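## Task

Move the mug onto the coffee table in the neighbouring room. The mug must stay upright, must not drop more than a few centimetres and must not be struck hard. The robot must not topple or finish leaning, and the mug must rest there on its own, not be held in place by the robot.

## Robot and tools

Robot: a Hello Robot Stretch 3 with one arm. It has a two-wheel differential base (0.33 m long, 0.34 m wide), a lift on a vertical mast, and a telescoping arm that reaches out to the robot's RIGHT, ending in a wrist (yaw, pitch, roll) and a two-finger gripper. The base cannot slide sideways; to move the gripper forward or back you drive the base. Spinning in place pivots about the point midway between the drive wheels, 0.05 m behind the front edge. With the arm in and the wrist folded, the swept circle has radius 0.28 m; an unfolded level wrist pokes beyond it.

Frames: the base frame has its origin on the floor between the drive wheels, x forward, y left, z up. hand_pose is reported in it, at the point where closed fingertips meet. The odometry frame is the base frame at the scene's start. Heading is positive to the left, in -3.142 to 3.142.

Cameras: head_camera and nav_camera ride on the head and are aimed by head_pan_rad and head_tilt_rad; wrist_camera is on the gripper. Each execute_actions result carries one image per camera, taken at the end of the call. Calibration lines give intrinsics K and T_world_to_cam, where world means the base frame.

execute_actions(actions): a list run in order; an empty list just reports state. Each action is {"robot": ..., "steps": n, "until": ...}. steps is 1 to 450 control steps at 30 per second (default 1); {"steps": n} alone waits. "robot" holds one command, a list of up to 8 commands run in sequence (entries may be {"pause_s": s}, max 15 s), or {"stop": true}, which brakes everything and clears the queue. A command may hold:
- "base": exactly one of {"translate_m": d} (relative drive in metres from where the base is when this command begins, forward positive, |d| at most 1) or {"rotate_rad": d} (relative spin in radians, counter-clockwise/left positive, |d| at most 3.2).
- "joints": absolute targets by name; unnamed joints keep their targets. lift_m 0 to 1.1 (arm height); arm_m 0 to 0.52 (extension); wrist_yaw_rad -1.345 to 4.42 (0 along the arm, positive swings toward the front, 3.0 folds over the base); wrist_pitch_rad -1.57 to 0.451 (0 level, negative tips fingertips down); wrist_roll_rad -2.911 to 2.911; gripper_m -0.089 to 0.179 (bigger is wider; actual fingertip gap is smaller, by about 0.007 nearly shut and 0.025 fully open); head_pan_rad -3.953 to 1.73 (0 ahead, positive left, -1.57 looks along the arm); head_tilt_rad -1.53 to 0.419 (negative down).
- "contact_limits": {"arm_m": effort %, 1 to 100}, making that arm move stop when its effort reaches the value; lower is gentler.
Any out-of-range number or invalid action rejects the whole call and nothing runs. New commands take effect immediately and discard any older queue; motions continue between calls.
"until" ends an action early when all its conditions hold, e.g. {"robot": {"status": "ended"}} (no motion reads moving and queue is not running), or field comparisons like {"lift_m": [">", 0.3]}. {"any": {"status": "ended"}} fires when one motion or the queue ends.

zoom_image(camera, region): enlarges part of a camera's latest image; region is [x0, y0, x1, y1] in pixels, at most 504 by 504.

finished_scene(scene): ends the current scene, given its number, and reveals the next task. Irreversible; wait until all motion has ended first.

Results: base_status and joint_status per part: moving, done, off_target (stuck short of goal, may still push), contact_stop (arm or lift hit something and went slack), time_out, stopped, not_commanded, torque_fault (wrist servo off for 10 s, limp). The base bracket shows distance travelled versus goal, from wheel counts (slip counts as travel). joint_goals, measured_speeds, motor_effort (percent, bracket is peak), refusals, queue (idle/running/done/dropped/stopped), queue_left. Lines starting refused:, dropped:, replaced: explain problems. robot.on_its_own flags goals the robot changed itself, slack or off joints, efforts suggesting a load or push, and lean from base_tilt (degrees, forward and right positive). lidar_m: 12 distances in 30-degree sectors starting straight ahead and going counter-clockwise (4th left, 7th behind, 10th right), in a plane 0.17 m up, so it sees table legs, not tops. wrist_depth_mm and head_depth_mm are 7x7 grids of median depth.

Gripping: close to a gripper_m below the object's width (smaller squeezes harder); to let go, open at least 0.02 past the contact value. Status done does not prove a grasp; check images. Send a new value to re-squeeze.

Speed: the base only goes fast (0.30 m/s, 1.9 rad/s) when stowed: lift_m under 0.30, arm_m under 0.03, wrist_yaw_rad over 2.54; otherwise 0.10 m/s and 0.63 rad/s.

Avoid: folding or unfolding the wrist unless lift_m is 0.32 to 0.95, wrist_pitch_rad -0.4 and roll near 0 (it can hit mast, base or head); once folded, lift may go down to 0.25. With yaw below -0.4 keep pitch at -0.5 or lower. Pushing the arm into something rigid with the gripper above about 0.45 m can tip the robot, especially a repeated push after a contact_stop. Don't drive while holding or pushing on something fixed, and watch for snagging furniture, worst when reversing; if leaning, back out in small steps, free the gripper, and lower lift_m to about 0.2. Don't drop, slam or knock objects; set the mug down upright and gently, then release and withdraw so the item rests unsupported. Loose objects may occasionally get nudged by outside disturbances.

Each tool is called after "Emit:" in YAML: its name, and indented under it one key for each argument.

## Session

Emit:
execute_actions:
  actions: []

Scene clock: 0.00 s.
robot.base_odometry: x=+0.000 y=+0.000 heading=+0.000 (m, m, rad; robot's odometry frame)
robot.turned_by_wheels: +0.000 (rad since the last result)
robot.turned_by_imu: +0.000 (rad since the last result)
robot.base_tilt: forward=-0.2 right=+1.3 (deg)
robot.lidar_m: 1.47 0.87 0.74 0.74 0.79 0.68 0.68 0.78 1.33 3.03 2.17 1.57
robot.head_depth_mm: 1665 1690 1684 1702 1581 1716 1738 / 1714 1718 1730 1735 1621 1744 1766 / 1754 1744 1757 1773 1636 1787 1805 / 1766 1800 1809 1814 1493 1829 1844 / 1816 1842 1849 1854 1691 1428 1875 / 1776 1763 1733 1711 1611 1589 1663 / 1414 1392 1381 1379 1353 1297 1334
robot.base_status: not_commanded
robot.joint_positions: lift_m=+0.473 arm_m=+0.000 wrist_yaw_rad=+2.906 wrist_pitch_rad=-0.409 wrist_roll_rad=-0.019 gripper_m=+0.037 head_pan_rad=+0.000 head_tilt_rad=-0.008
robot.joint_goals: lift_m=+0.473 arm_m=+0.000 wrist_yaw_rad=+2.906 wrist_pitch_rad=-0.409 wrist_roll_rad=-0.019 gripper_m=+0.037 head_pan_rad=+0.000 head_tilt_rad=-0.008
robot.joint_status: lift_m=not_commanded arm_m=not_commanded wrist_yaw_rad=not_commanded wrist_pitch_rad=not_commanded wrist_roll_rad=not_commanded gripper_m=not_commanded head_pan_rad=not_commanded head_tilt_rad=not_commanded
robot.measured_speeds: translate_m=+0.000 rotate_rad=+0.000 lift_m=+0.000 arm_m=+0.000 wrist_yaw_rad=+0.000 wrist_pitch_rad=+0.000 wrist_roll_rad=+0.000 head_pan_rad=+0.000 head_tilt_rad=+0.000
robot: refusals=0 queue=idle queue_left=0
robot.motor_effort: left_wheel=-1 right_wheel=+0 lift_m=+24 arm_m=+0 wrist_yaw_rad=+0 wrist_pitch_rad=+6 wrist_roll_rad=+0 gripper_m=-1 head_pan_rad=+0 head_tilt_rad=+2 (%)
robot.hand_pose: x=+0.0315 y=+0.0740 z=+0.4873 quat_wxyz=(+0.224, +0.698, +0.064, +0.678) (m; robot's base frame)
robot.wrist_depth_mm: - 739 729 721 723 698 689 / 709 785 812 756 778 779 730 / 744 - 869 856 851 824 795 / 775 - 940 939 943 904 899 / 786 - 949 942 944 954 912 / 750 756 - 783 807 778 785 / 670 668 667 657 646 657 658
pictures: head_camera (sideways: a quarter turn clockwise sets it upright), nav_camera (sideways: a quarter turn counterclockwise sets it upright), wrist_camera
camera_calibration (this result's frames):
head_camera: T_world_to_cam=[[-0.0138971, 0.0336451, -0.999337, 1.32041], [0.0344513, 0.998856, 0.0331498, -0.0433402], [0.99931, -0.0339678, -0.0150404, -0.0281638], [0, 0, 0, 1]] pos_world=[0.0479873, -0.00209117, 1.32054]
nav_camera: T_world_to_cam=[[0.00331886, -0.00993749, 0.999945, -1.2508], [0.0221911, -0.999704, -0.0100087, 0.0645996], [0.999748, 0.0222231, -0.00309736, -0.0415511], [0, 0, 0, 1]] pos_world=[0.0442584, 0.0530741, 1.25125]
wrist_camera: T_world_to_cam=[[0.98421, -0.175453, 0.0233843, -0.0239741], [-0.0698695, -0.506477, -0.859418, 0.500065], [0.162631, 0.844214, -0.510739, 0.34247], [0, 0, 0, 1]] pos_world=[0.0028385, -0.0400528, 0.605238]
Images, in order (width x height): head_camera 896x504, nav_camera 672x504, wrist_camera 644x364.

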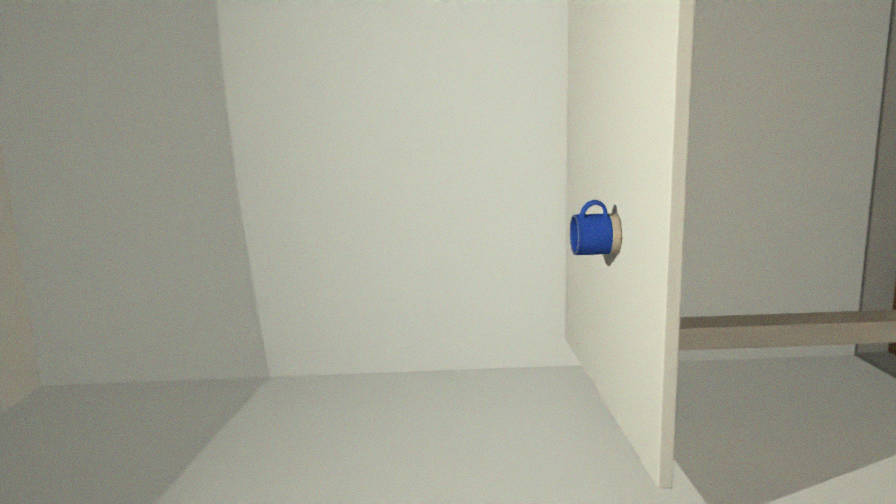

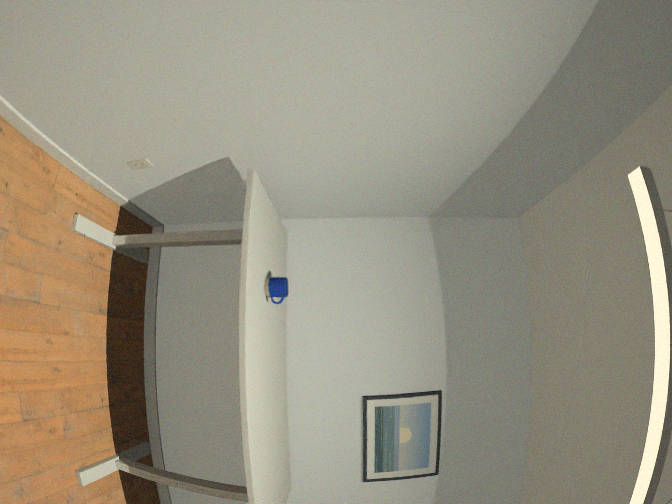

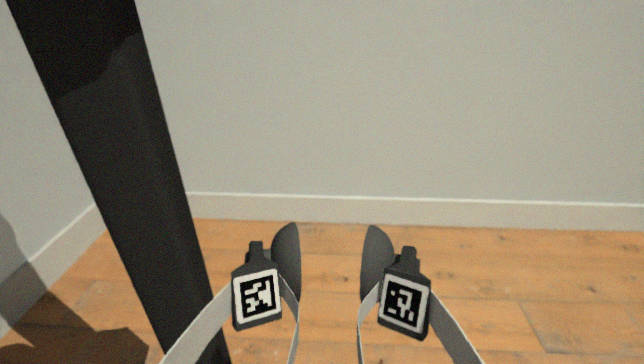

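Emit:
zoom_image:
  camera: "head_camera"
  region: [540, 180, 660, 290]

Region (540, 180, 660, 290) of head_camera's 896x504 image, scaled by 4.200, with more detail than that image has; it fills the top 462 rows of this view, and the rest is white.

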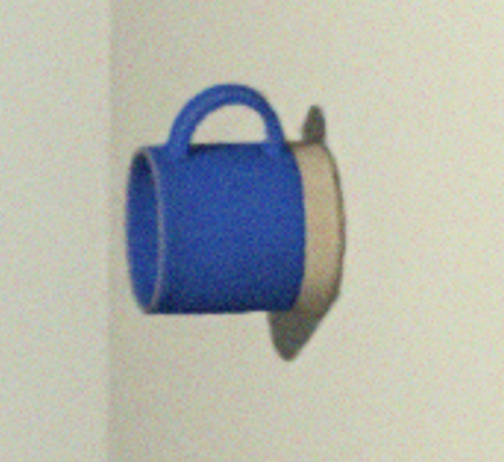

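Emit:
execute_actions:
  actions:
    - {"robot":{"joints":{"head_pan_rad":-2.1,"head_tilt_rad":-0.3,"lift_m":0.29,"wrist_yaw_rad":3.0},"base":{"rotate_rad":-0.45}},"steps":150,"until":{"robot":{"status":"ended"}}}

Scene clock: 13.67 s.
robot.base_odometry: x=+0.000 y=+0.000 heading=-0.450 (m, m, rad; robot's odometry frame)
robot.turned_by_wheels: -0.450 (rad since the last result)
robot.turned_by_imu: -0.450 (rad since the last result)
robot.base_tilt: forward=-0.2 right=+1.4 (deg)
robot.lidar_m: 1.62 1.34 0.83 0.74 0.74 0.76 0.68 0.68 0.81 1.71 3.05 1.57
robot.head_depth_mm: 632 659 689 724 762 804 848 / 683 716 754 792 837 889 949 / 745 785 826 873 933 994 1067 / 818 866 920 979 1048 1131 1223 / 903 963 1033 1113 1200 1307 1397 / 1014 1093 1177 1283 1399 1537 1512 / 1141 1234 1523 1691 1894 1928 1511
robot.base_status: done (rotate_rad -0.4499 of -0.4500)
robot.joint_positions: lift_m=+0.290 arm_m=+0.000 wrist_yaw_rad=+2.998 wrist_pitch_rad=-0.410 wrist_roll_rad=-0.019 gripper_m=+0.037 head_pan_rad=-2.093 head_tilt_rad=-0.296
robot.joint_goals: lift_m=+0.290 arm_m=+0.000 wrist_yaw_rad=+3.000 wrist_pitch_rad=-0.410 wrist_roll_rad=-0.019 gripper_m=+0.037 head_pan_rad=-2.100 head_tilt_rad=-0.300
robot.joint_status: lift_m=done arm_m=not_commanded wrist_yaw_rad=done wrist_pitch_rad=not_commanded wrist_roll_rad=not_commanded gripper_m=not_commanded head_pan_rad=done head_tilt_rad=done
robot.measured_speeds: translate_m=+0.000 rotate_rad=+0.000 lift_m=+0.000 arm_m=+0.000 wrist_yaw_rad=+0.000 wrist_pitch_rad=+0.000 wrist_roll_rad=+0.000 head_pan_rad=+0.000 head_tilt_rad=+0.000
robot: refusals=0 queue=done queue_left=0
robot.motor_effort: left_wheel=+3(8) right_wheel=-3(8) lift_m=+20(25) arm_m=+0(0) wrist_yaw_rad=+1(2) wrist_pitch_rad=+6(6) wrist_roll_rad=+0(1) gripper_m=-1(1) head_pan_rad=-4(51) head_tilt_rad=-2(22) (%)
robot.hand_pose: x=+0.0111 y=+0.0779 z=+0.3048 quat_wxyz=(+0.193, +0.694, +0.096, +0.687) (m; robot's base frame)
robot.wrist_depth_mm: 602 - 701 758 804 892 985 / 640 - 745 818 895 956 - / 677 728 844 896 941 - - / 722 773 833 836 818 856 826 / 657 655 672 654 660 651 664 / 543 540 - 537 546 540 537 / 458 - - - 441 458 450
pictures: head_camera (sideways: a quarter turn clockwise sets it upright), nav_camera (sideways: a quarter turn counterclockwise sets it upright), wrist_camera
camera_calibration (this result's frames):
head_camera: T_world_to_cam=[[0.177661, 0.241366, -0.954033, 1.25989], [0.844651, -0.534867, 0.0219727, -0.0337207], [-0.504977, -0.809728, -0.298895, 0.350501], [0, 0, 0, 1]] pos_world=[-0.0183558, -0.03832, 1.30748]
nav_camera: T_world_to_cam=[[-0.152141, -0.244548, 0.957627, -1.19438], [-0.875745, 0.482512, -0.0159137, 0.0777598], [-0.458175, -0.841058, -0.287571, 0.33764], [0, 0, 0, 1]] pos_world=[0.0410814, -0.0456286, 1.24211]
wrist_camera: T_world_to_cam=[[0.996163, -0.0843432, 0.0233588, -0.0062105], [-0.0231282, -0.511118, -0.859199, 0.343498], [0.0844067, 0.855362, -0.511108, 0.249393], [0, 0, 0, 1]] pos_world=[-0.0069193, -0.0382774, 0.422745]
Images, in order (width x height): head_camera 896x504, nav_camera 672x504, wrist_camera 644x364.

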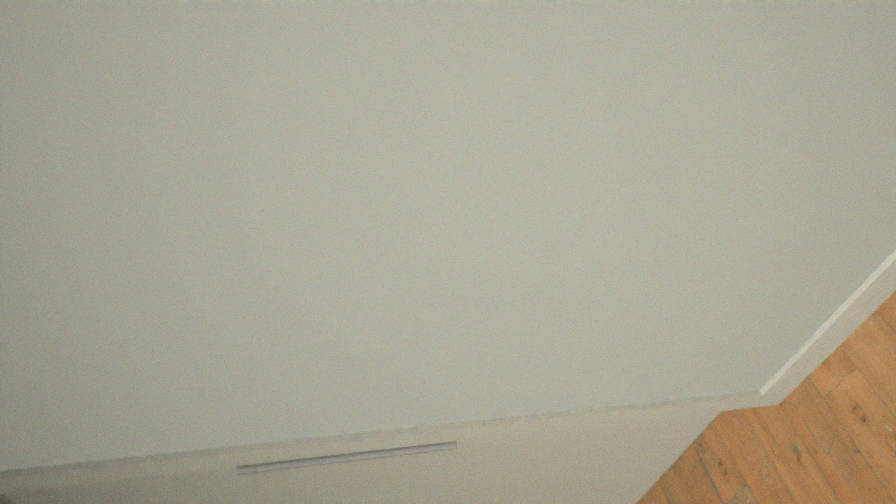

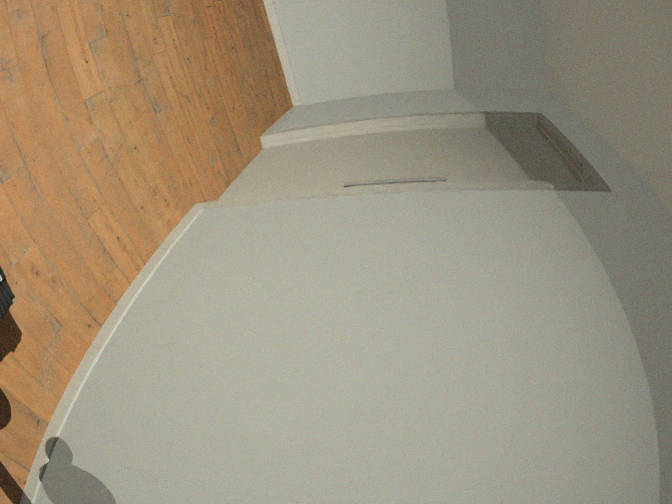

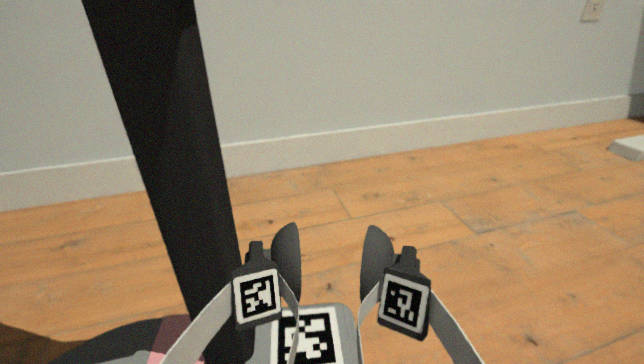

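Emit:
execute_actions:
  actions:
    - {"robot":{"base":{"translate_m":0.66},"joints":{"head_pan_rad":-1.25,"head_tilt_rad":-0.45}},"steps":150,"until":{"robot":{"translate_m":[">",0.60]}}}
    - {"robot":{"joints":{"lift_m":0.93}},"steps":150,"until":{"robot":{"base_status":"done"}}}
    - {"robot":{"base":{"rotate_rad":1.775}},"steps":150,"until":{"robot":{"rotate_rad":[">",0.9]}}}
    - {"robot":{"joints":{"wrist_yaw_rad":1.43,"wrist_roll_rad":0}},"steps":250,"until":{"robot":{"status":"ended"}}}

Scene clock: 33.77 s.
robot.base_odometry: x=+0.594 y=-0.287 heading=+1.325 (m, m, rad; robot's odometry frame)
robot.turned_by_wheels: +1.775 (rad since the last result)
robot.turned_by_imu: +1.788 (rad since the last result)
robot.base_tilt: forward=-0.2 right=+1.3 (deg)
robot.lidar_m: 0.87 0.90 1.23 1.32 1.38 2.00 2.90 1.71 0.95 1.20 0.96 0.90
robot.head_depth_mm: 962 1034 1083 774 558 483 1359 / 983 1058 1124 776 560 1475 1326 / 1009 1087 1154 779 561 1520 1334 / 1031 1111 1169 780 563 1524 1381 / 1058 1146 1200 782 565 1579 1404 / 1088 1183 1238 737 565 1634 1339 / 1119 1215 1278 761 589 1194 1281
robot.base_status: done (rotate_rad +1.7749 of +1.7750)
robot.joint_positions: lift_m=+0.930 arm_m=+0.000 wrist_yaw_rad=+1.433 wrist_pitch_rad=-0.410 wrist_roll_rad=-0.004 gripper_m=+0.037 head_pan_rad=-1.257 head_tilt_rad=-0.445
robot.joint_goals: lift_m=+0.930 arm_m=+0.000 wrist_yaw_rad=+1.430 wrist_pitch_rad=-0.410 wrist_roll_rad=+0.000 gripper_m=+0.037 head_pan_rad=-1.250 head_tilt_rad=-0.450
robot.joint_status: lift_m=done arm_m=not_commanded wrist_yaw_rad=done wrist_pitch_rad=not_commanded wrist_roll_rad=done gripper_m=not_commanded head_pan_rad=done head_tilt_rad=done
robot.measured_speeds: translate_m=+0.000 rotate_rad=+0.000 lift_m=+0.000 arm_m=+0.000 wrist_yaw_rad=+0.000 wrist_pitch_rad=+0.000 wrist_roll_rad=+0.000 head_pan_rad=+0.000 head_tilt_rad=+0.000
robot: refusals=0 queue=done queue_left=0
robot.motor_effort: left_wheel=-4(12) right_wheel=+5(8) lift_m=+29(30) arm_m=+0(0) wrist_yaw_rad=-3(3) wrist_pitch_rad=+6(6) wrist_roll_rad=+3(4) gripper_m=+0(0) head_pan_rad=+4(50) head_tilt_rad=-3(18) (%)
robot.hand_pose: x=+0.2019 y=-0.1764 z=+0.9443 quat_wxyz=(+0.618, +0.562, -0.426, +0.347) (m; robot's base frame)
robot.wrist_depth_mm: 665 678 701 722 748 755 779 / 713 753 765 783 810 462 448 / 797 822 829 866 905 891 289 / 872 907 915 942 947 - 687 / 898 - 998 - - - - / - - - - - - - / - - - - - - -
pictures: head_camera (sideways: a quarter turn clockwise sets it upright), nav_camera (sideways: a quarter turn counterclockwise sets it upright), wrist_camera
camera_calibration (this result's frames):
head_camera: T_world_to_cam=[[-0.102382, 0.424495, -0.899623, 1.19058], [0.964045, 0.265288, 0.015465, -0.0259731], [0.245224, -0.865694, -0.436393, 0.52486], [0, 0, 0, 1]] pos_world=[0.0182247, -0.0441367, 1.30052]
nav_camera: T_world_to_cam=[[0.122052, -0.408305, 0.904649, -1.12691], [-0.945987, -0.323679, -0.0184598, 0.0814997], [0.300353, -0.853533, -0.425757, 0.512847], [0, 0, 0, 1]] pos_world=[0.060604, 0.00399059, 1.23931]
wrist_camera: T_world_to_cam=[[-0.0845646, -0.996371, 0.00972254, -0.162502], [-0.509589, 0.0348611, -0.859711, 0.962421], [0.856252, -0.0776557, -0.510687, 0.456854], [0, 0, 0, 1]] pos_world=[0.0855148, -0.159985, 1.06229]
Images, in order (width x height): head_camera 896x504, nav_camera 672x504, wrist_camera 644x364.

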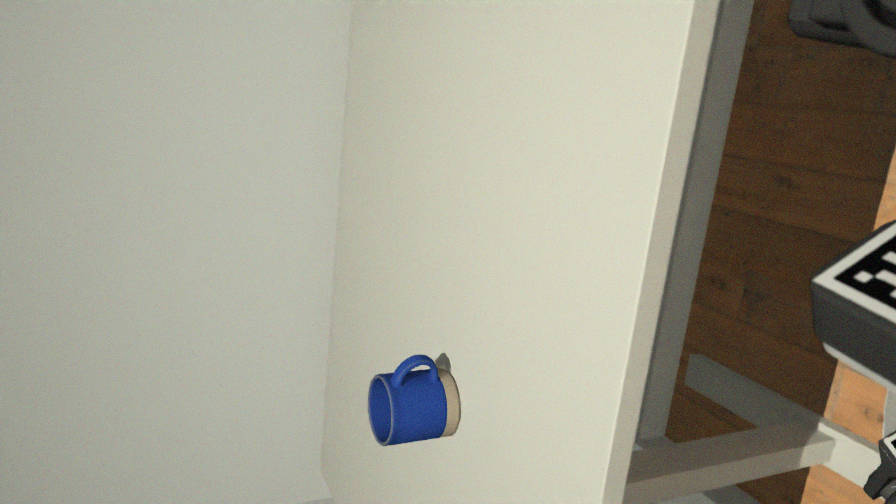

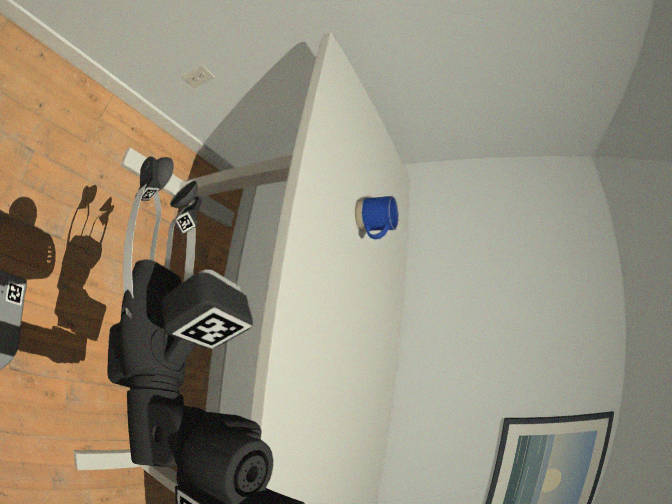

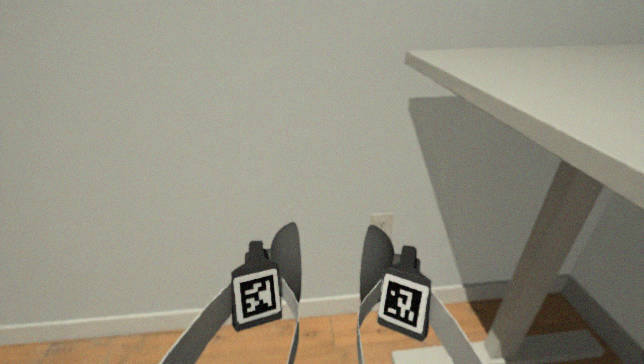

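Emit:
zoom_image:
  camera: "head_camera"
  region: [350, 335, 490, 465]

Region (350, 335, 490, 465) of head_camera's 896x504 image, scaled by 3.600, with more detail than that image has; it fills the top 468 rows of this view, and the rest is white.

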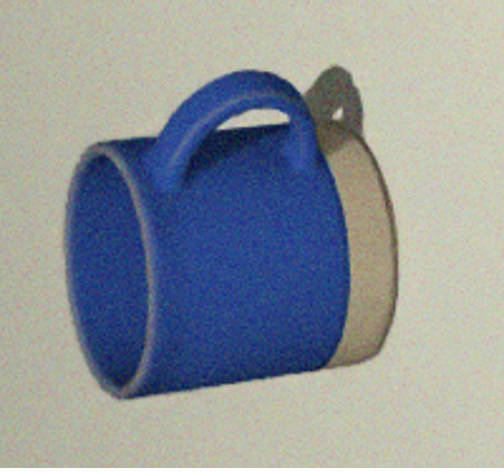

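Emit:
execute_actions:
  actions:
    - {"robot":{"base":{"rotate_rad":-0.15},"joints":{"lift_m":1.02,"wrist_yaw_rad":1.53,"arm_m":0.08}},"steps":150,"until":{"robot":{"lift_m":[">",1.01],"base_status":"done"}}}
    - {"robot":{"base":{"translate_m":0.10},"joints":{"arm_m":0.466,"gripper_m":0.175,"head_pan_rad":-1.1}},"steps":250,"until":{"robot":{"status":"ended"}}}

Scene clock: 47.17 s.
robot.base_odometry: x=+0.633 y=-0.195 heading=+1.175 (m, m, rad; robot's odometry frame)
robot.turned_by_wheels: -0.150 (rad since the last result)
robot.turned_by_imu: -0.148 (rad since the last result)
robot.base_tilt: forward=-0.2 right=+1.3 (deg)
robot.lidar_m: 0.77 0.77 0.96 1.34 1.35 1.67 3.00 2.01 1.01 1.19 0.89 0.84
robot.head_depth_mm: 945 1014 1074 732 558 467 1329 / 968 1045 1106 733 560 484 1327 / 990 1069 1136 775 561 1480 1326 / 1016 1100 1167 779 562 1477 1336 / 1041 1134 1185 705 563 1521 1339 / 1074 1165 1219 746 565 1194 1238 / 1104 1185 1231 786 565 1385 1343
robot.base_status: done (translate_m +0.1000 of +0.1000)
robot.joint_positions: lift_m=+1.020 arm_m=+0.466 wrist_yaw_rad=+1.528 wrist_pitch_rad=-0.410 wrist_roll_rad=-0.004 gripper_m=+0.175 head_pan_rad=-1.107 head_tilt_rad=-0.445
robot.joint_goals: lift_m=+1.020 arm_m=+0.466 wrist_yaw_rad=+1.530 wrist_pitch_rad=-0.410 wrist_roll_rad=+0.000 gripper_m=+0.175 head_pan_rad=-1.100 head_tilt_rad=-0.450
robot.joint_status: lift_m=done arm_m=done wrist_yaw_rad=done wrist_pitch_rad=not_commanded wrist_roll_rad=done gripper_m=done head_pan_rad=done head_tilt_rad=done
robot.measured_speeds: translate_m=+0.000 rotate_rad=+0.000 lift_m=+0.000 arm_m=+0.000 wrist_yaw_rad=+0.000 wrist_pitch_rad=+0.000 wrist_roll_rad=+0.000 head_pan_rad=+0.000 head_tilt_rad=+0.000
robot: refusals=0 queue=done queue_left=0
robot.motor_effort: left_wheel=+2(8) right_wheel=-4(7) lift_m=+29(30) arm_m=+3(4) wrist_yaw_rad=+1(0) wrist_pitch_rad=+6(6) wrist_roll_rad=+3(3) gripper_m=-1(82) head_pan_rad=+4(20) head_tilt_rad=-3(3) (%)
robot.hand_pose: x=+0.2038 y=-0.6203 z=+1.0342 quat_wxyz=(+0.601, +0.582, -0.398, +0.376) (m; robot's base frame)
robot.wrist_depth_mm: 652 674 703 716 743 761 549 / 677 732 741 769 789 741 564 / 762 732 548 349 535 522 516 / 804 398 396 307 384 390 381 / 337 328 311 308 305 302 300 / 267 258 254 253 253 250 247 / - 212 215 216 214 215 -
pictures: head_camera (sideways: a quarter turn clockwise sets it upright), nav_camera (sideways: a quarter turn counterclockwise sets it upright), wrist_camera
camera_calibration (this result's frames):
head_camera: T_world_to_cam=[[-0.164702, 0.404518, -0.899577, 1.1909], [0.913585, 0.406354, 0.0154602, -0.025659], [0.371801, -0.819294, -0.436489, 0.524213], [0, 0, 0, 1]] pos_world=[0.0246833, -0.0418294, 1.30052]
nav_camera: T_world_to_cam=[[0.181733, -0.38557, 0.904604, -1.12721], [-0.887005, -0.461391, -0.0184615, 0.0811421], [0.424494, -0.799033, -0.425853, 0.512215], [0, 0, 0, 1]] pos_world=[0.0593929, 0.0120956, 1.23931]
wrist_camera: T_world_to_cam=[[0.0109382, -0.999893, 0.00969979, -0.627092], [-0.510955, -0.0139273, -0.859495, 1.02595], [0.859538, 0.00444519, -0.511053, 0.517302], [0, 0, 0, 1]] pos_world=[0.0864326, -0.615035, 1.15225]
Images, in order (width x height): head_camera 896x504, nav_camera 672x504, wrist_camera 644x364.

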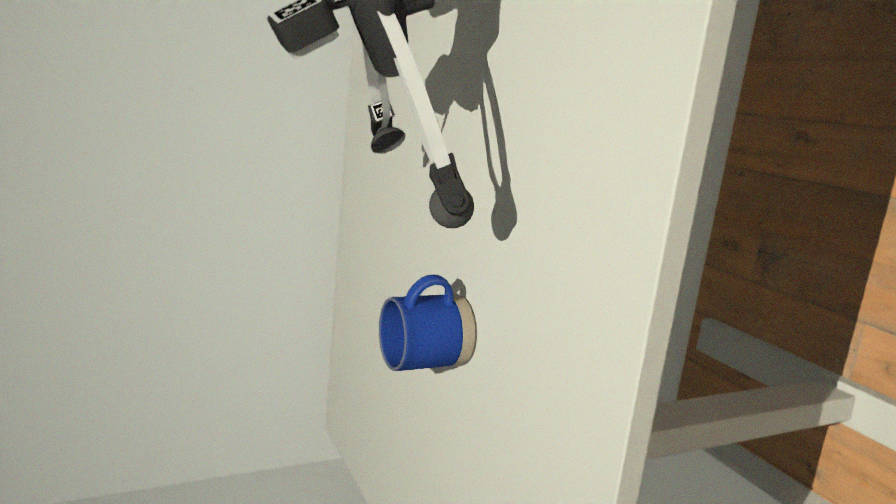

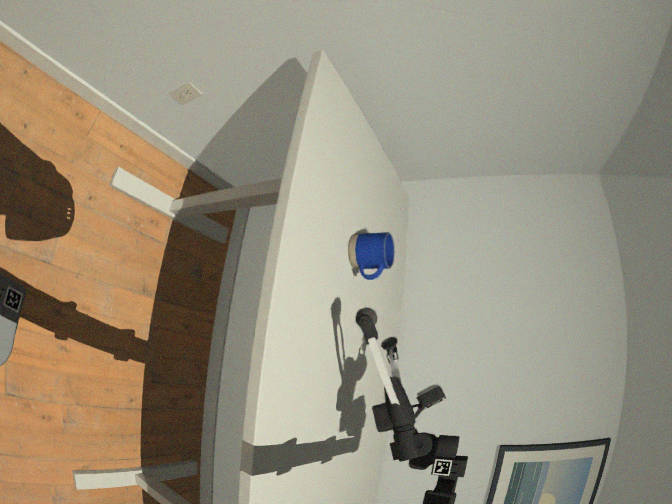

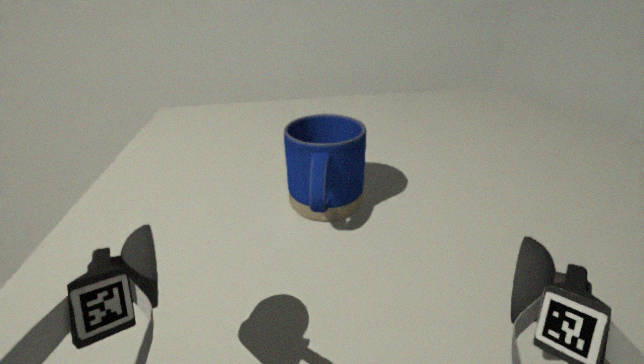

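Emit:
execute_actions:
  actions:
    - {"robot":{"base":{"translate_m":0.18},"joints":{"lift_m":0.984,"head_pan_rad":-1.3}},"steps":250,"until":{"robot":{"status":"ended"}}}

Scene clock: 53.37 s.
robot.base_odometry: x=+0.702 y=-0.029 heading=+1.175 (m, m, rad; robot's odometry frame)
robot.turned_by_wheels: +0.000 (rad since the last result)
robot.turned_by_imu: +0.002 (rad since the last result)
robot.base_tilt: forward=-0.1 right=+1.4 (deg)
robot.lidar_m: 0.59 0.60 0.74 1.36 1.38 1.71 3.19 1.96 1.12 1.16 0.78 0.65
robot.head_depth_mm: 943 1014 - 753 561 452 1331 / 948 1019 1086 700 560 453 1328 / 956 1032 1090 737 560 469 1332 / 960 1041 1104 702 562 469 1335 / 968 1045 1111 700 564 470 1331 / 981 1058 1120 783 565 471 1141 / 983 1067 1135 785 566 488 1305
robot.base_status: done (translate_m +0.1800 of +0.1800)
robot.joint_positions: lift_m=+0.984 arm_m=+0.466 wrist_yaw_rad=+1.528 wrist_pitch_rad=-0.410 wrist_roll_rad=-0.004 gripper_m=+0.175 head_pan_rad=-1.293 head_tilt_rad=-0.445
robot.joint_goals: lift_m=+0.984 arm_m=+0.466 wrist_yaw_rad=+1.530 wrist_pitch_rad=-0.410 wrist_roll_rad=+0.000 gripper_m=+0.175 head_pan_rad=-1.300 head_tilt_rad=-0.450
robot.joint_status: lift_m=done arm_m=done wrist_yaw_rad=done wrist_pitch_rad=not_commanded wrist_roll_rad=done gripper_m=done head_pan_rad=done head_tilt_rad=done
robot.measured_speeds: translate_m=+0.000 rotate_rad=+0.000 lift_m=+0.000 arm_m=+0.000 wrist_yaw_rad=+0.000 wrist_pitch_rad=+0.000 wrist_roll_rad=+0.000 head_pan_rad=+0.000 head_tilt_rad=+0.000
robot: refusals=0 queue=done queue_left=0
robot.motor_effort: left_wheel=+2(7) right_wheel=-3(6) lift_m=+20(29) arm_m=+3(3) wrist_yaw_rad=+1(1) wrist_pitch_rad=+6(6) wrist_roll_rad=+3(3) gripper_m=+0(0) head_pan_rad=-5(30) head_tilt_rad=-3(3) (%)
robot.hand_pose: x=+0.2038 y=-0.6203 z=+0.9986 quat_wxyz=(+0.601, +0.582, -0.398, +0.376) (m; robot's base frame)
robot.wrist_depth_mm: 495 518 534 554 582 596 547 / 538 544 566 594 630 648 541 / 565 466 458 440 439 436 424 / 331 334 326 174 316 316 311 / 260 269 236 188 179 250 247 / 220 211 202 107 137 206 204 / - 175 173 103 165 175 -
pictures: head_camera (sideways: a quarter turn clockwise sets it upright), nav_camera (sideways: a quarter turn counterclockwise sets it upright), wrist_camera
camera_calibration (this result's frames):
head_camera: T_world_to_cam=[[-0.087153, 0.427979, -0.899577, 1.19043], [0.972921, 0.23062, 0.0154602, -0.026021], [0.214077, -0.87387, -0.436489, 0.525175], [0, 0, 0, 1]] pos_world=[0.0166376, -0.0445421, 1.30052]
nav_camera: T_world_to_cam=[[0.10739, -0.412503, 0.904604, -1.12676], [-0.956964, -0.28962, -0.0184615, 0.0815689], [0.269607, -0.863691, -0.425853, 0.51316], [0, 0, 0, 1]] pos_world=[0.0607101, 0.00204415, 1.23931]
wrist_camera: T_world_to_cam=[[0.0109383, -0.999893, 0.00969968, -0.626749], [-0.510955, -0.0139273, -0.859495, 0.995381], [0.859538, 0.00444531, -0.511053, 0.499126], [0, 0, 0, 1]] pos_world=[0.0864326, -0.615038, 1.11668]
Images, in order (width x height): head_camera 896x504, nav_camera 672x504, wrist_camera 644x364.

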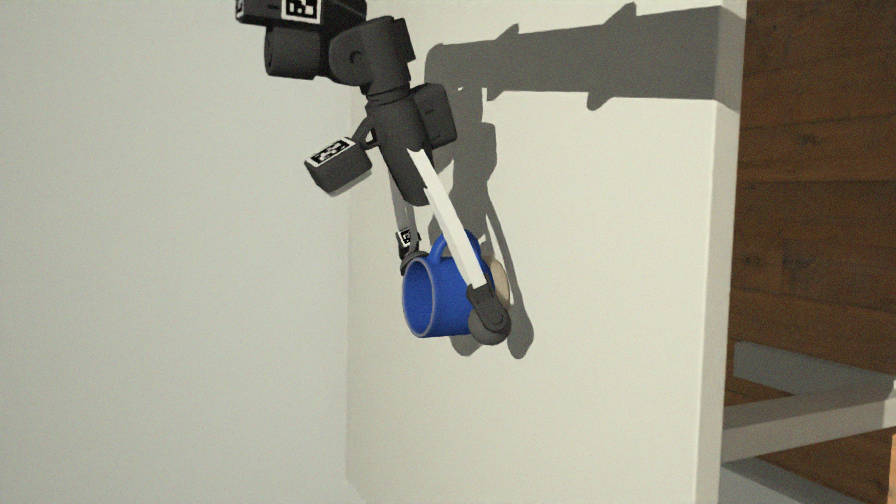

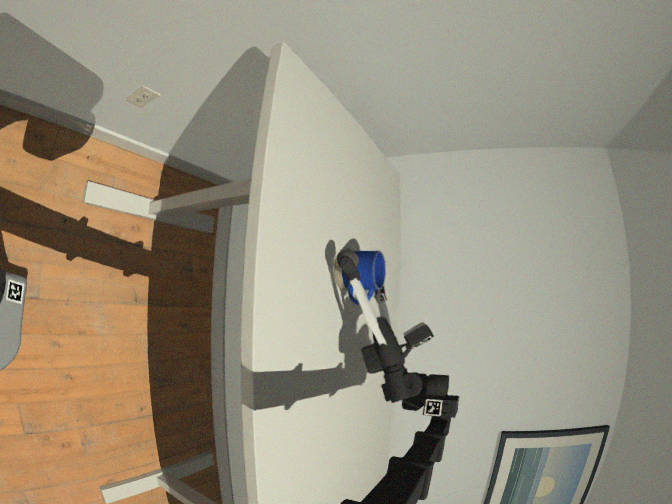

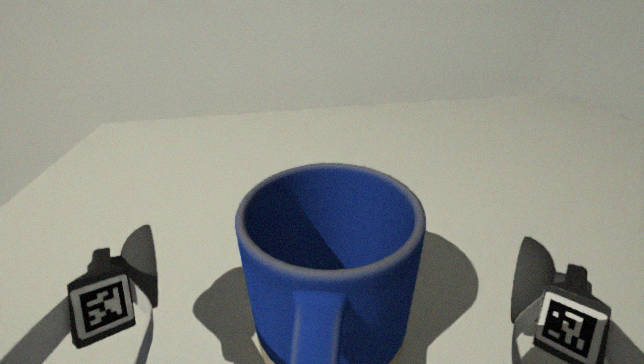

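Emit:
execute_actions:
  actions:
    - {"robot":[{"joints":{"gripper_m":0.005}},{"joints":{"lift_m":1.01}}],"steps":250,"until":{"robot":{"status":"ended"}}}

Scene clock: 58.47 s.
robot.base_odometry: x=+0.702 y=-0.029 heading=+1.175 (m, m, rad; robot's odometry frame)
robot.turned_by_wheels: +0.000 (rad since the last result)
robot.turned_by_imu: +0.002 (rad since the last result)
robot.base_tilt: forward=-0.2 right=+1.4 (deg)
robot.lidar_m: 0.59 0.60 0.74 1.36 1.37 1.71 3.17 1.97 1.12 1.17 0.78 0.65
robot.head_depth_mm: 941 1008 - 774 559 451 1328 / 948 1024 1093 735 560 452 1328 / 956 1026 1082 738 561 469 1338 / 964 1043 1103 669 561 469 1332 / 968 1046 1109 670 564 470 1334 / 977 1059 1120 788 564 471 1143 / 987 1065 1129 786 566 487 1302
robot.base_status: done (translate_m +0.1800 of +0.1800)
robot.joint_positions: lift_m=+1.010 arm_m=+0.466 wrist_yaw_rad=+1.529 wrist_pitch_rad=-0.435 wrist_roll_rad=-0.004 gripper_m=+0.009 head_pan_rad=-1.293 head_tilt_rad=-0.445
robot.joint_goals: lift_m=+1.010 arm_m=+0.466 wrist_yaw_rad=+1.530 wrist_pitch_rad=-0.435 wrist_roll_rad=+0.000 gripper_m=+0.008 head_pan_rad=-1.300 head_tilt_rad=-0.450
robot.joint_status: lift_m=done arm_m=done wrist_yaw_rad=done wrist_pitch_rad=not_commanded wrist_roll_rad=done gripper_m=done head_pan_rad=done head_tilt_rad=done
robot.measured_speeds: translate_m=+0.000 rotate_rad=+0.000 lift_m=+0.000 arm_m=+0.000 wrist_yaw_rad=+0.000 wrist_pitch_rad=+0.000 wrist_roll_rad=+0.000 head_pan_rad=+0.000 head_tilt_rad=+0.000
robot: refusals=0 queue=done queue_left=0
robot.motor_effort: left_wheel=+3(3) right_wheel=-4(4) lift_m=+30(32) arm_m=+3(3) wrist_yaw_rad=+0(0) wrist_pitch_rad=+15(15) wrist_roll_rad=+3(3) gripper_m=-24(96) head_pan_rad=-4(3) head_tilt_rad=-3(3) (%)
robot.hand_pose: x=+0.2007 y=-0.6199 z=+1.0187 quat_wxyz=(+0.605, +0.587, -0.391, +0.369) (m; robot's base frame)
robot.wrist_depth_mm: 497 524 542 557 576 598 524 / 526 559 577 616 629 660 536 / 582 491 485 469 463 466 454 / 506 361 358 168 334 344 340 / 283 284 167 182 162 272 275 / 236 236 115 102 108 229 226 / 201 202 190 98 142 193 193
pictures: head_camera (sideways: a quarter turn clockwise sets it upright), nav_camera (sideways: a quarter turn counterclockwise sets it upright), wrist_camera
camera_calibration (this result's frames):
head_camera: T_world_to_cam=[[-0.0871438, 0.427981, -0.899577, 1.19043], [0.972926, 0.230599, 0.0154602, -0.026021], [0.214059, -0.873874, -0.436489, 0.525175], [0, 0, 0, 1]] pos_world=[0.0166366, -0.0445424, 1.30052]
nav_camera: T_world_to_cam=[[0.107382, -0.412505, 0.904604, -1.12676], [-0.95697, -0.289599, -0.0184615, 0.0815689], [0.269588, -0.863696, -0.425853, 0.51316], [0, 0, 0, 1]] pos_world=[0.0607101, 0.00204297, 1.23931]
wrist_camera: T_world_to_cam=[[0.012157, -0.999891, 0.00839586, -0.625472], [-0.531655, -0.0135749, -0.846852, 1.00253], [0.846874, 0.0058315, -0.531762, 0.536502], [0, 0, 0, 1]] pos_world=[0.086253, -0.614923, 1.13954]
Images, in order (width x height): head_camera 896x504, nav_camera 672x504, wrist_camera 644x364.

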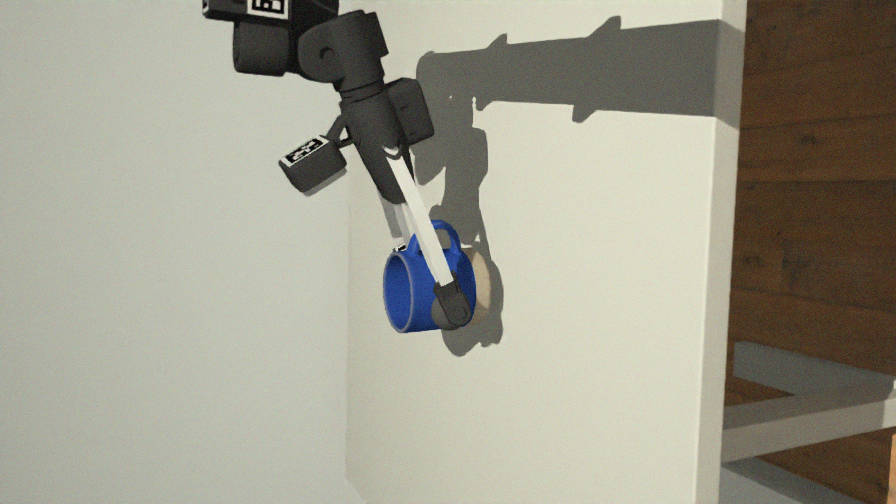

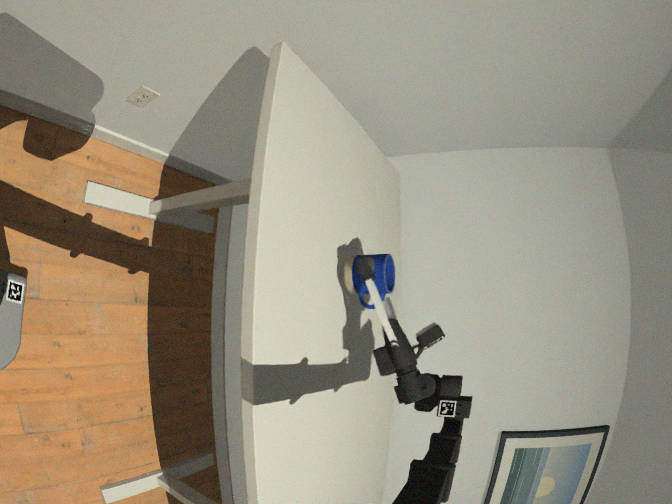

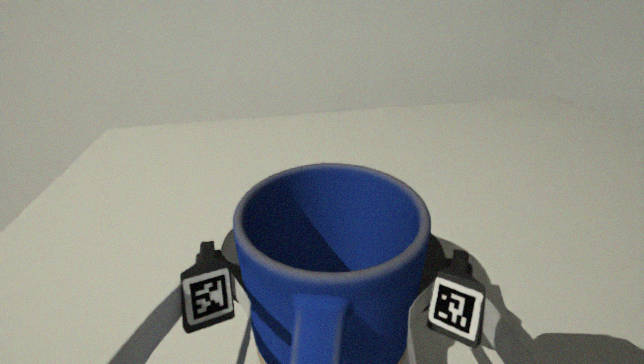

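Emit:
execute_actions:
  actions: []

Scene clock: 60.07 s.
robot.base_odometry: x=+0.702 y=-0.029 heading=+1.175 (m, m, rad; robot's odometry frame)
robot.turned_by_wheels: +0.000 (rad since the last result)
robot.turned_by_imu: +0.000 (rad since the last result)
robot.base_tilt: forward=-0.2 right=+1.4 (deg)
robot.lidar_m: 0.59 0.60 0.74 1.36 1.37 1.71 3.18 1.96 1.12 1.16 0.78 0.65
robot.head_depth_mm: 941 1007 - 771 558 452 1326 / 950 1024 1089 735 561 453 1328 / 954 1033 1084 738 561 468 1330 / 965 1039 1099 670 563 470 1333 / 971 1047 1113 672 564 470 1338 / 979 1057 1123 784 565 471 1138 / 983 1067 1135 785 566 488 1311
robot.base_status: done (translate_m +0.1800 of +0.1800)
robot.joint_positions: lift_m=+1.010 arm_m=+0.466 wrist_yaw_rad=+1.529 wrist_pitch_rad=-0.435 wrist_roll_rad=-0.004 gripper_m=+0.017 head_pan_rad=-1.293 head_tilt_rad=-0.445
robot.joint_goals: lift_m=+1.010 arm_m=+0.466 wrist_yaw_rad=+1.530 wrist_pitch_rad=-0.435 wrist_roll_rad=+0.000 gripper_m=+0.017 head_pan_rad=-1.300 head_tilt_rad=-0.450
robot.joint_status: lift_m=done arm_m=done wrist_yaw_rad=done wrist_pitch_rad=not_commanded wrist_roll_rad=done gripper_m=done head_pan_rad=done head_tilt_rad=done
robot.measured_speeds: translate_m=+0.000 rotate_rad=+0.000 lift_m=+0.000 arm_m=+0.000 wrist_yaw_rad=+0.000 wrist_pitch_rad=+0.000 wrist_roll_rad=+0.000 head_pan_rad=+0.000 head_tilt_rad=+0.000
robot: refusals=0 queue=done queue_left=0
robot.on_its_own: gripper_m is held at +0.017, not at your +0.005, by its stall guard, which is still easing
robot.motor_effort: left_wheel=+3(2) right_wheel=-4(4) lift_m=+31(31) arm_m=+3(3) wrist_yaw_rad=+0(1) wrist_pitch_rad=+15(15) wrist_roll_rad=+3(3) gripper_m=-4(24) head_pan_rad=-4(4) head_tilt_rad=-2(3) (%)
robot.hand_pose: x=+0.2007 y=-0.6199 z=+1.0187 quat_wxyz=(+0.605, +0.587, -0.391, +0.369) (m; robot's base frame)
robot.wrist_depth_mm: 492 514 539 549 578 604 538 / 528 541 581 598 636 648 539 / 588 484 484 467 466 461 455 / 502 359 352 169 333 342 336 / 288 281 169 182 165 275 272 / 236 238 116 102 108 230 226 / 201 201 192 99 140 193 195
pictures: head_camera (sideways: a quarter turn clockwise sets it upright), nav_camera (sideways: a quarter turn counterclockwise sets it upright), wrist_camera
camera_calibration (this result's frames):
head_camera: T_world_to_cam=[[-0.0871437, 0.427981, -0.899577, 1.19043], [0.972926, 0.230599, 0.0154602, -0.026021], [0.214059, -0.873874, -0.436489, 0.525175], [0, 0, 0, 1]] pos_world=[0.0166366, -0.0445424, 1.30052]
nav_camera: T_world_to_cam=[[0.107382, -0.412506, 0.904604, -1.12676], [-0.95697, -0.289599, -0.0184615, 0.0815689], [0.269588, -0.863696, -0.425853, 0.51316], [0, 0, 0, 1]] pos_world=[0.0607101, 0.00204297, 1.23931]
wrist_camera: T_world_to_cam=[[0.012157, -0.999891, 0.00839566, -0.625472], [-0.531655, -0.0135747, -0.846852, 1.00253], [0.846874, 0.00583163, -0.531762, 0.536502], [0, 0, 0, 1]] pos_world=[0.086253, -0.614923, 1.13954]
Images, in order (width x height): head_camera 896x504, nav_camera 672x504, wrist_camera 644x364.

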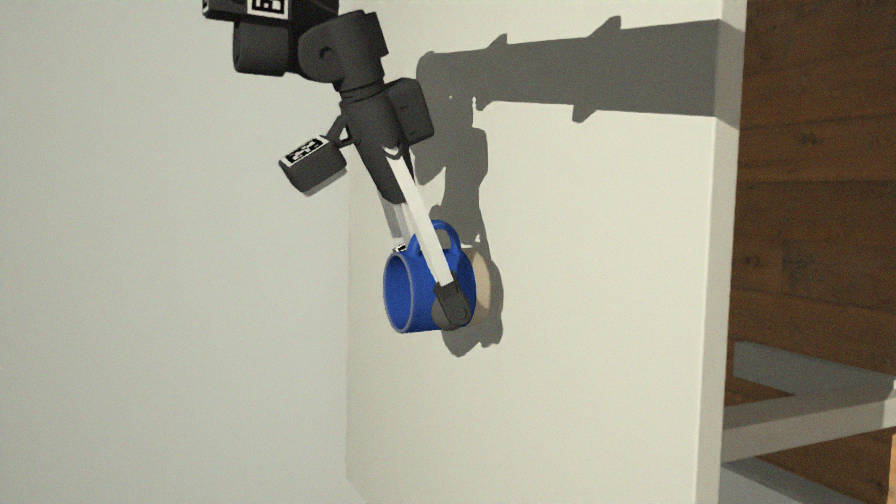

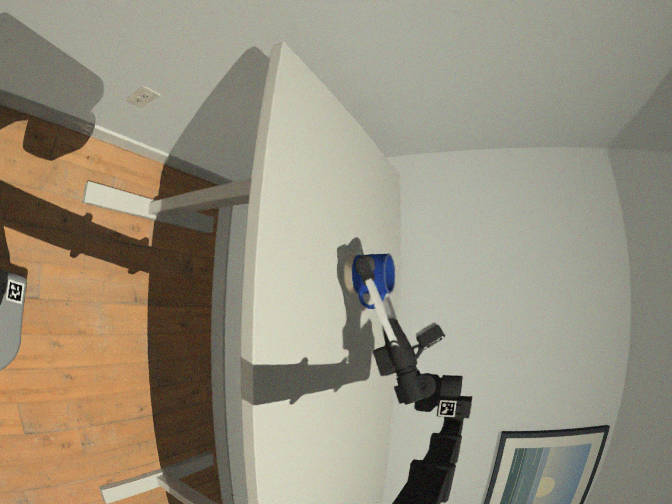

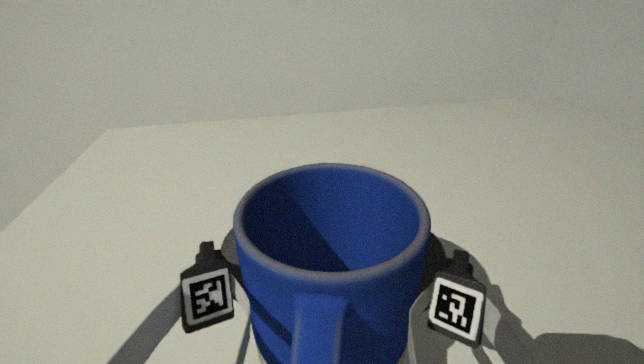

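Emit:
execute_actions:
  actions: []

Scene clock: 72.43 s.
robot.base_odometry: x=+0.702 y=-0.029 heading=+1.175 (m, m, rad; robot's odometry frame)
robot.turned_by_wheels: +0.000 (rad since the last result)
robot.turned_by_imu: +0.001 (rad since the last result)
robot.base_tilt: forward=-0.2 right=+1.4 (deg)
robot.lidar_m: 0.59 0.60 0.74 1.36 1.38 1.71 3.19 1.96 1.12 1.16 0.78 0.65
robot.head_depth_mm: 941 1006 - 772 559 452 1329 / 946 1022 1091 735 561 453 1334 / 958 1032 1082 736 562 469 1325 / 963 1036 1104 668 562 470 1338 / 972 1050 1112 671 562 469 1334 / 977 1056 1122 783 565 470 1141 / 981 1067 1138 786 566 487 1303
robot.base_status: done (translate_m +0.1800 of +0.1800)
robot.joint_positions: lift_m=+1.010 arm_m=+0.466 wrist_yaw_rad=+1.529 wrist_pitch_rad=-0.435 wrist_roll_rad=-0.004 gripper_m=+0.024 head_pan_rad=-1.293 head_tilt_rad=-0.445
robot.joint_goals: lift_m=+1.010 arm_m=+0.466 wrist_yaw_rad=+1.530 wrist_pitch_rad=-0.435 wrist_roll_rad=+0.000 gripper_m=+0.023 head_pan_rad=-1.300 head_tilt_rad=-0.450
robot.joint_status: lift_m=done arm_m=done wrist_yaw_rad=done wrist_pitch_rad=not_commanded wrist_roll_rad=done gripper_m=done head_pan_rad=done head_tilt_rad=done
robot.measured_speeds: translate_m=+0.000 rotate_rad=+0.000 lift_m=+0.000 arm_m=+0.000 wrist_yaw_rad=+0.000 wrist_pitch_rad=+0.000 wrist_roll_rad=+0.000 head_pan_rad=+0.000 head_tilt_rad=+0.000
robot: refusals=0 queue=done queue_left=0
robot.on_its_own: gripper_m is held at +0.023, not at your +0.005, by its stall guard, which is not easing now
robot.motor_effort: left_wheel=+3(3) right_wheel=-4(4) lift_m=+31(31) arm_m=+3(4) wrist_yaw_rad=+0(1) wrist_pitch_rad=+15(15) wrist_roll_rad=+3(3) gripper_m=-21(22) head_pan_rad=-5(5) head_tilt_rad=-3(3) (%)
robot.hand_pose: x=+0.2007 y=-0.6199 z=+1.0187 quat_wxyz=(+0.605, +0.587, -0.391, +0.369) (m; robot's base frame)
robot.wrist_depth_mm: 492 516 523 546 584 593 534 / 529 561 561 614 624 660 548 / 564 485 481 474 463 457 461 / 507 361 355 169 330 345 340 / 290 286 169 183 165 274 274 / 236 235 116 103 109 228 227 / 201 200 191 99 140 192 194
pictures: head_camera (sideways: a quarter turn clockwise sets it upright), nav_camera (sideways: a quarter turn counterclockwise sets it upright), wrist_camera
camera_calibration (this result's frames):
head_camera: T_world_to_cam=[[-0.0871437, 0.42798, -0.899577, 1.19043], [0.972926, 0.230599, 0.0154602, -0.026021], [0.214059, -0.873874, -0.436489, 0.525175], [0, 0, 0, 1]] pos_world=[0.0166366, -0.0445424, 1.30052]
nav_camera: T_world_to_cam=[[0.107382, -0.412505, 0.904604, -1.12676], [-0.95697, -0.289599, -0.0184615, 0.0815689], [0.269588, -0.863696, -0.425853, 0.51316], [0, 0, 0, 1]] pos_world=[0.0607102, 0.00204297, 1.23931]
wrist_camera: T_world_to_cam=[[0.0121572, -0.999891, 0.00839592, -0.625472], [-0.531655, -0.013575, -0.846852, 1.00253], [0.846874, 0.00583159, -0.531762, 0.536502], [0, 0, 0, 1]] pos_world=[0.086253, -0.614923, 1.13954]
Images, in order (width x height): head_camera 896x504, nav_camera 672x504, wrist_camera 644x364.

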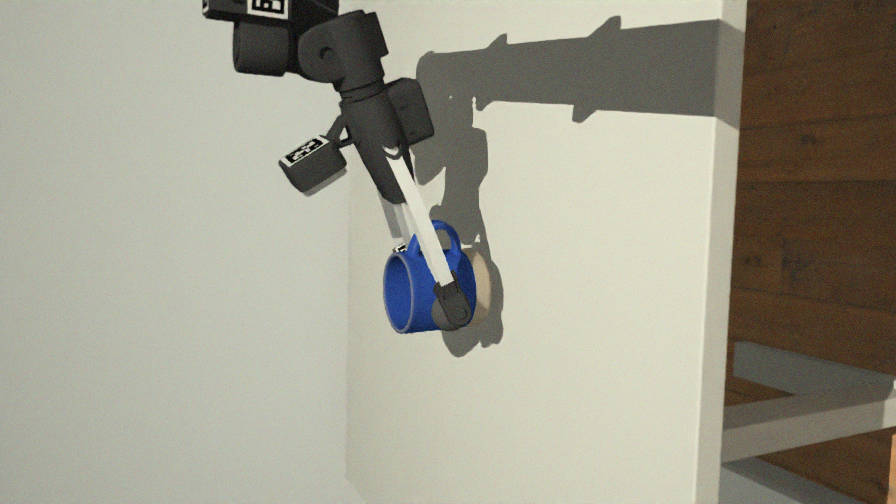

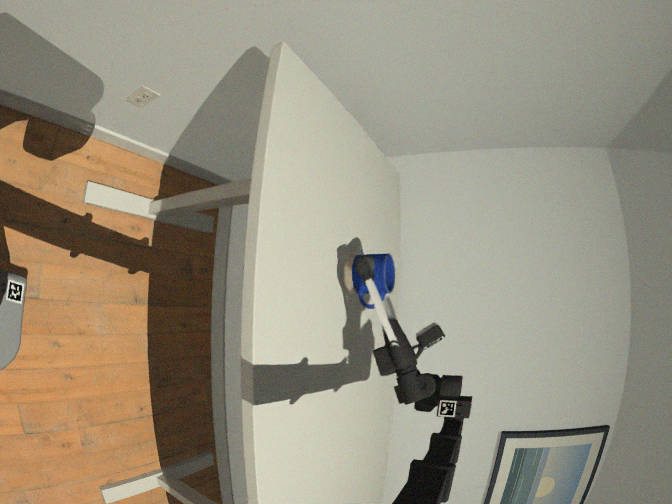

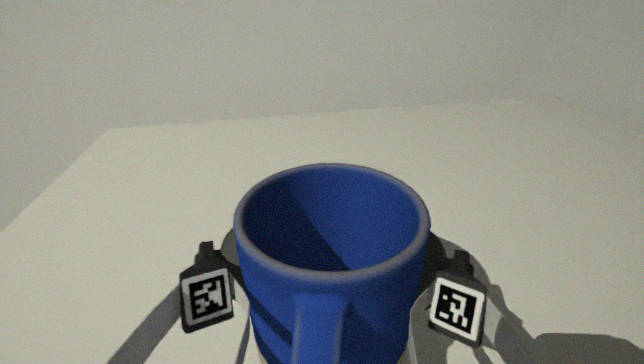

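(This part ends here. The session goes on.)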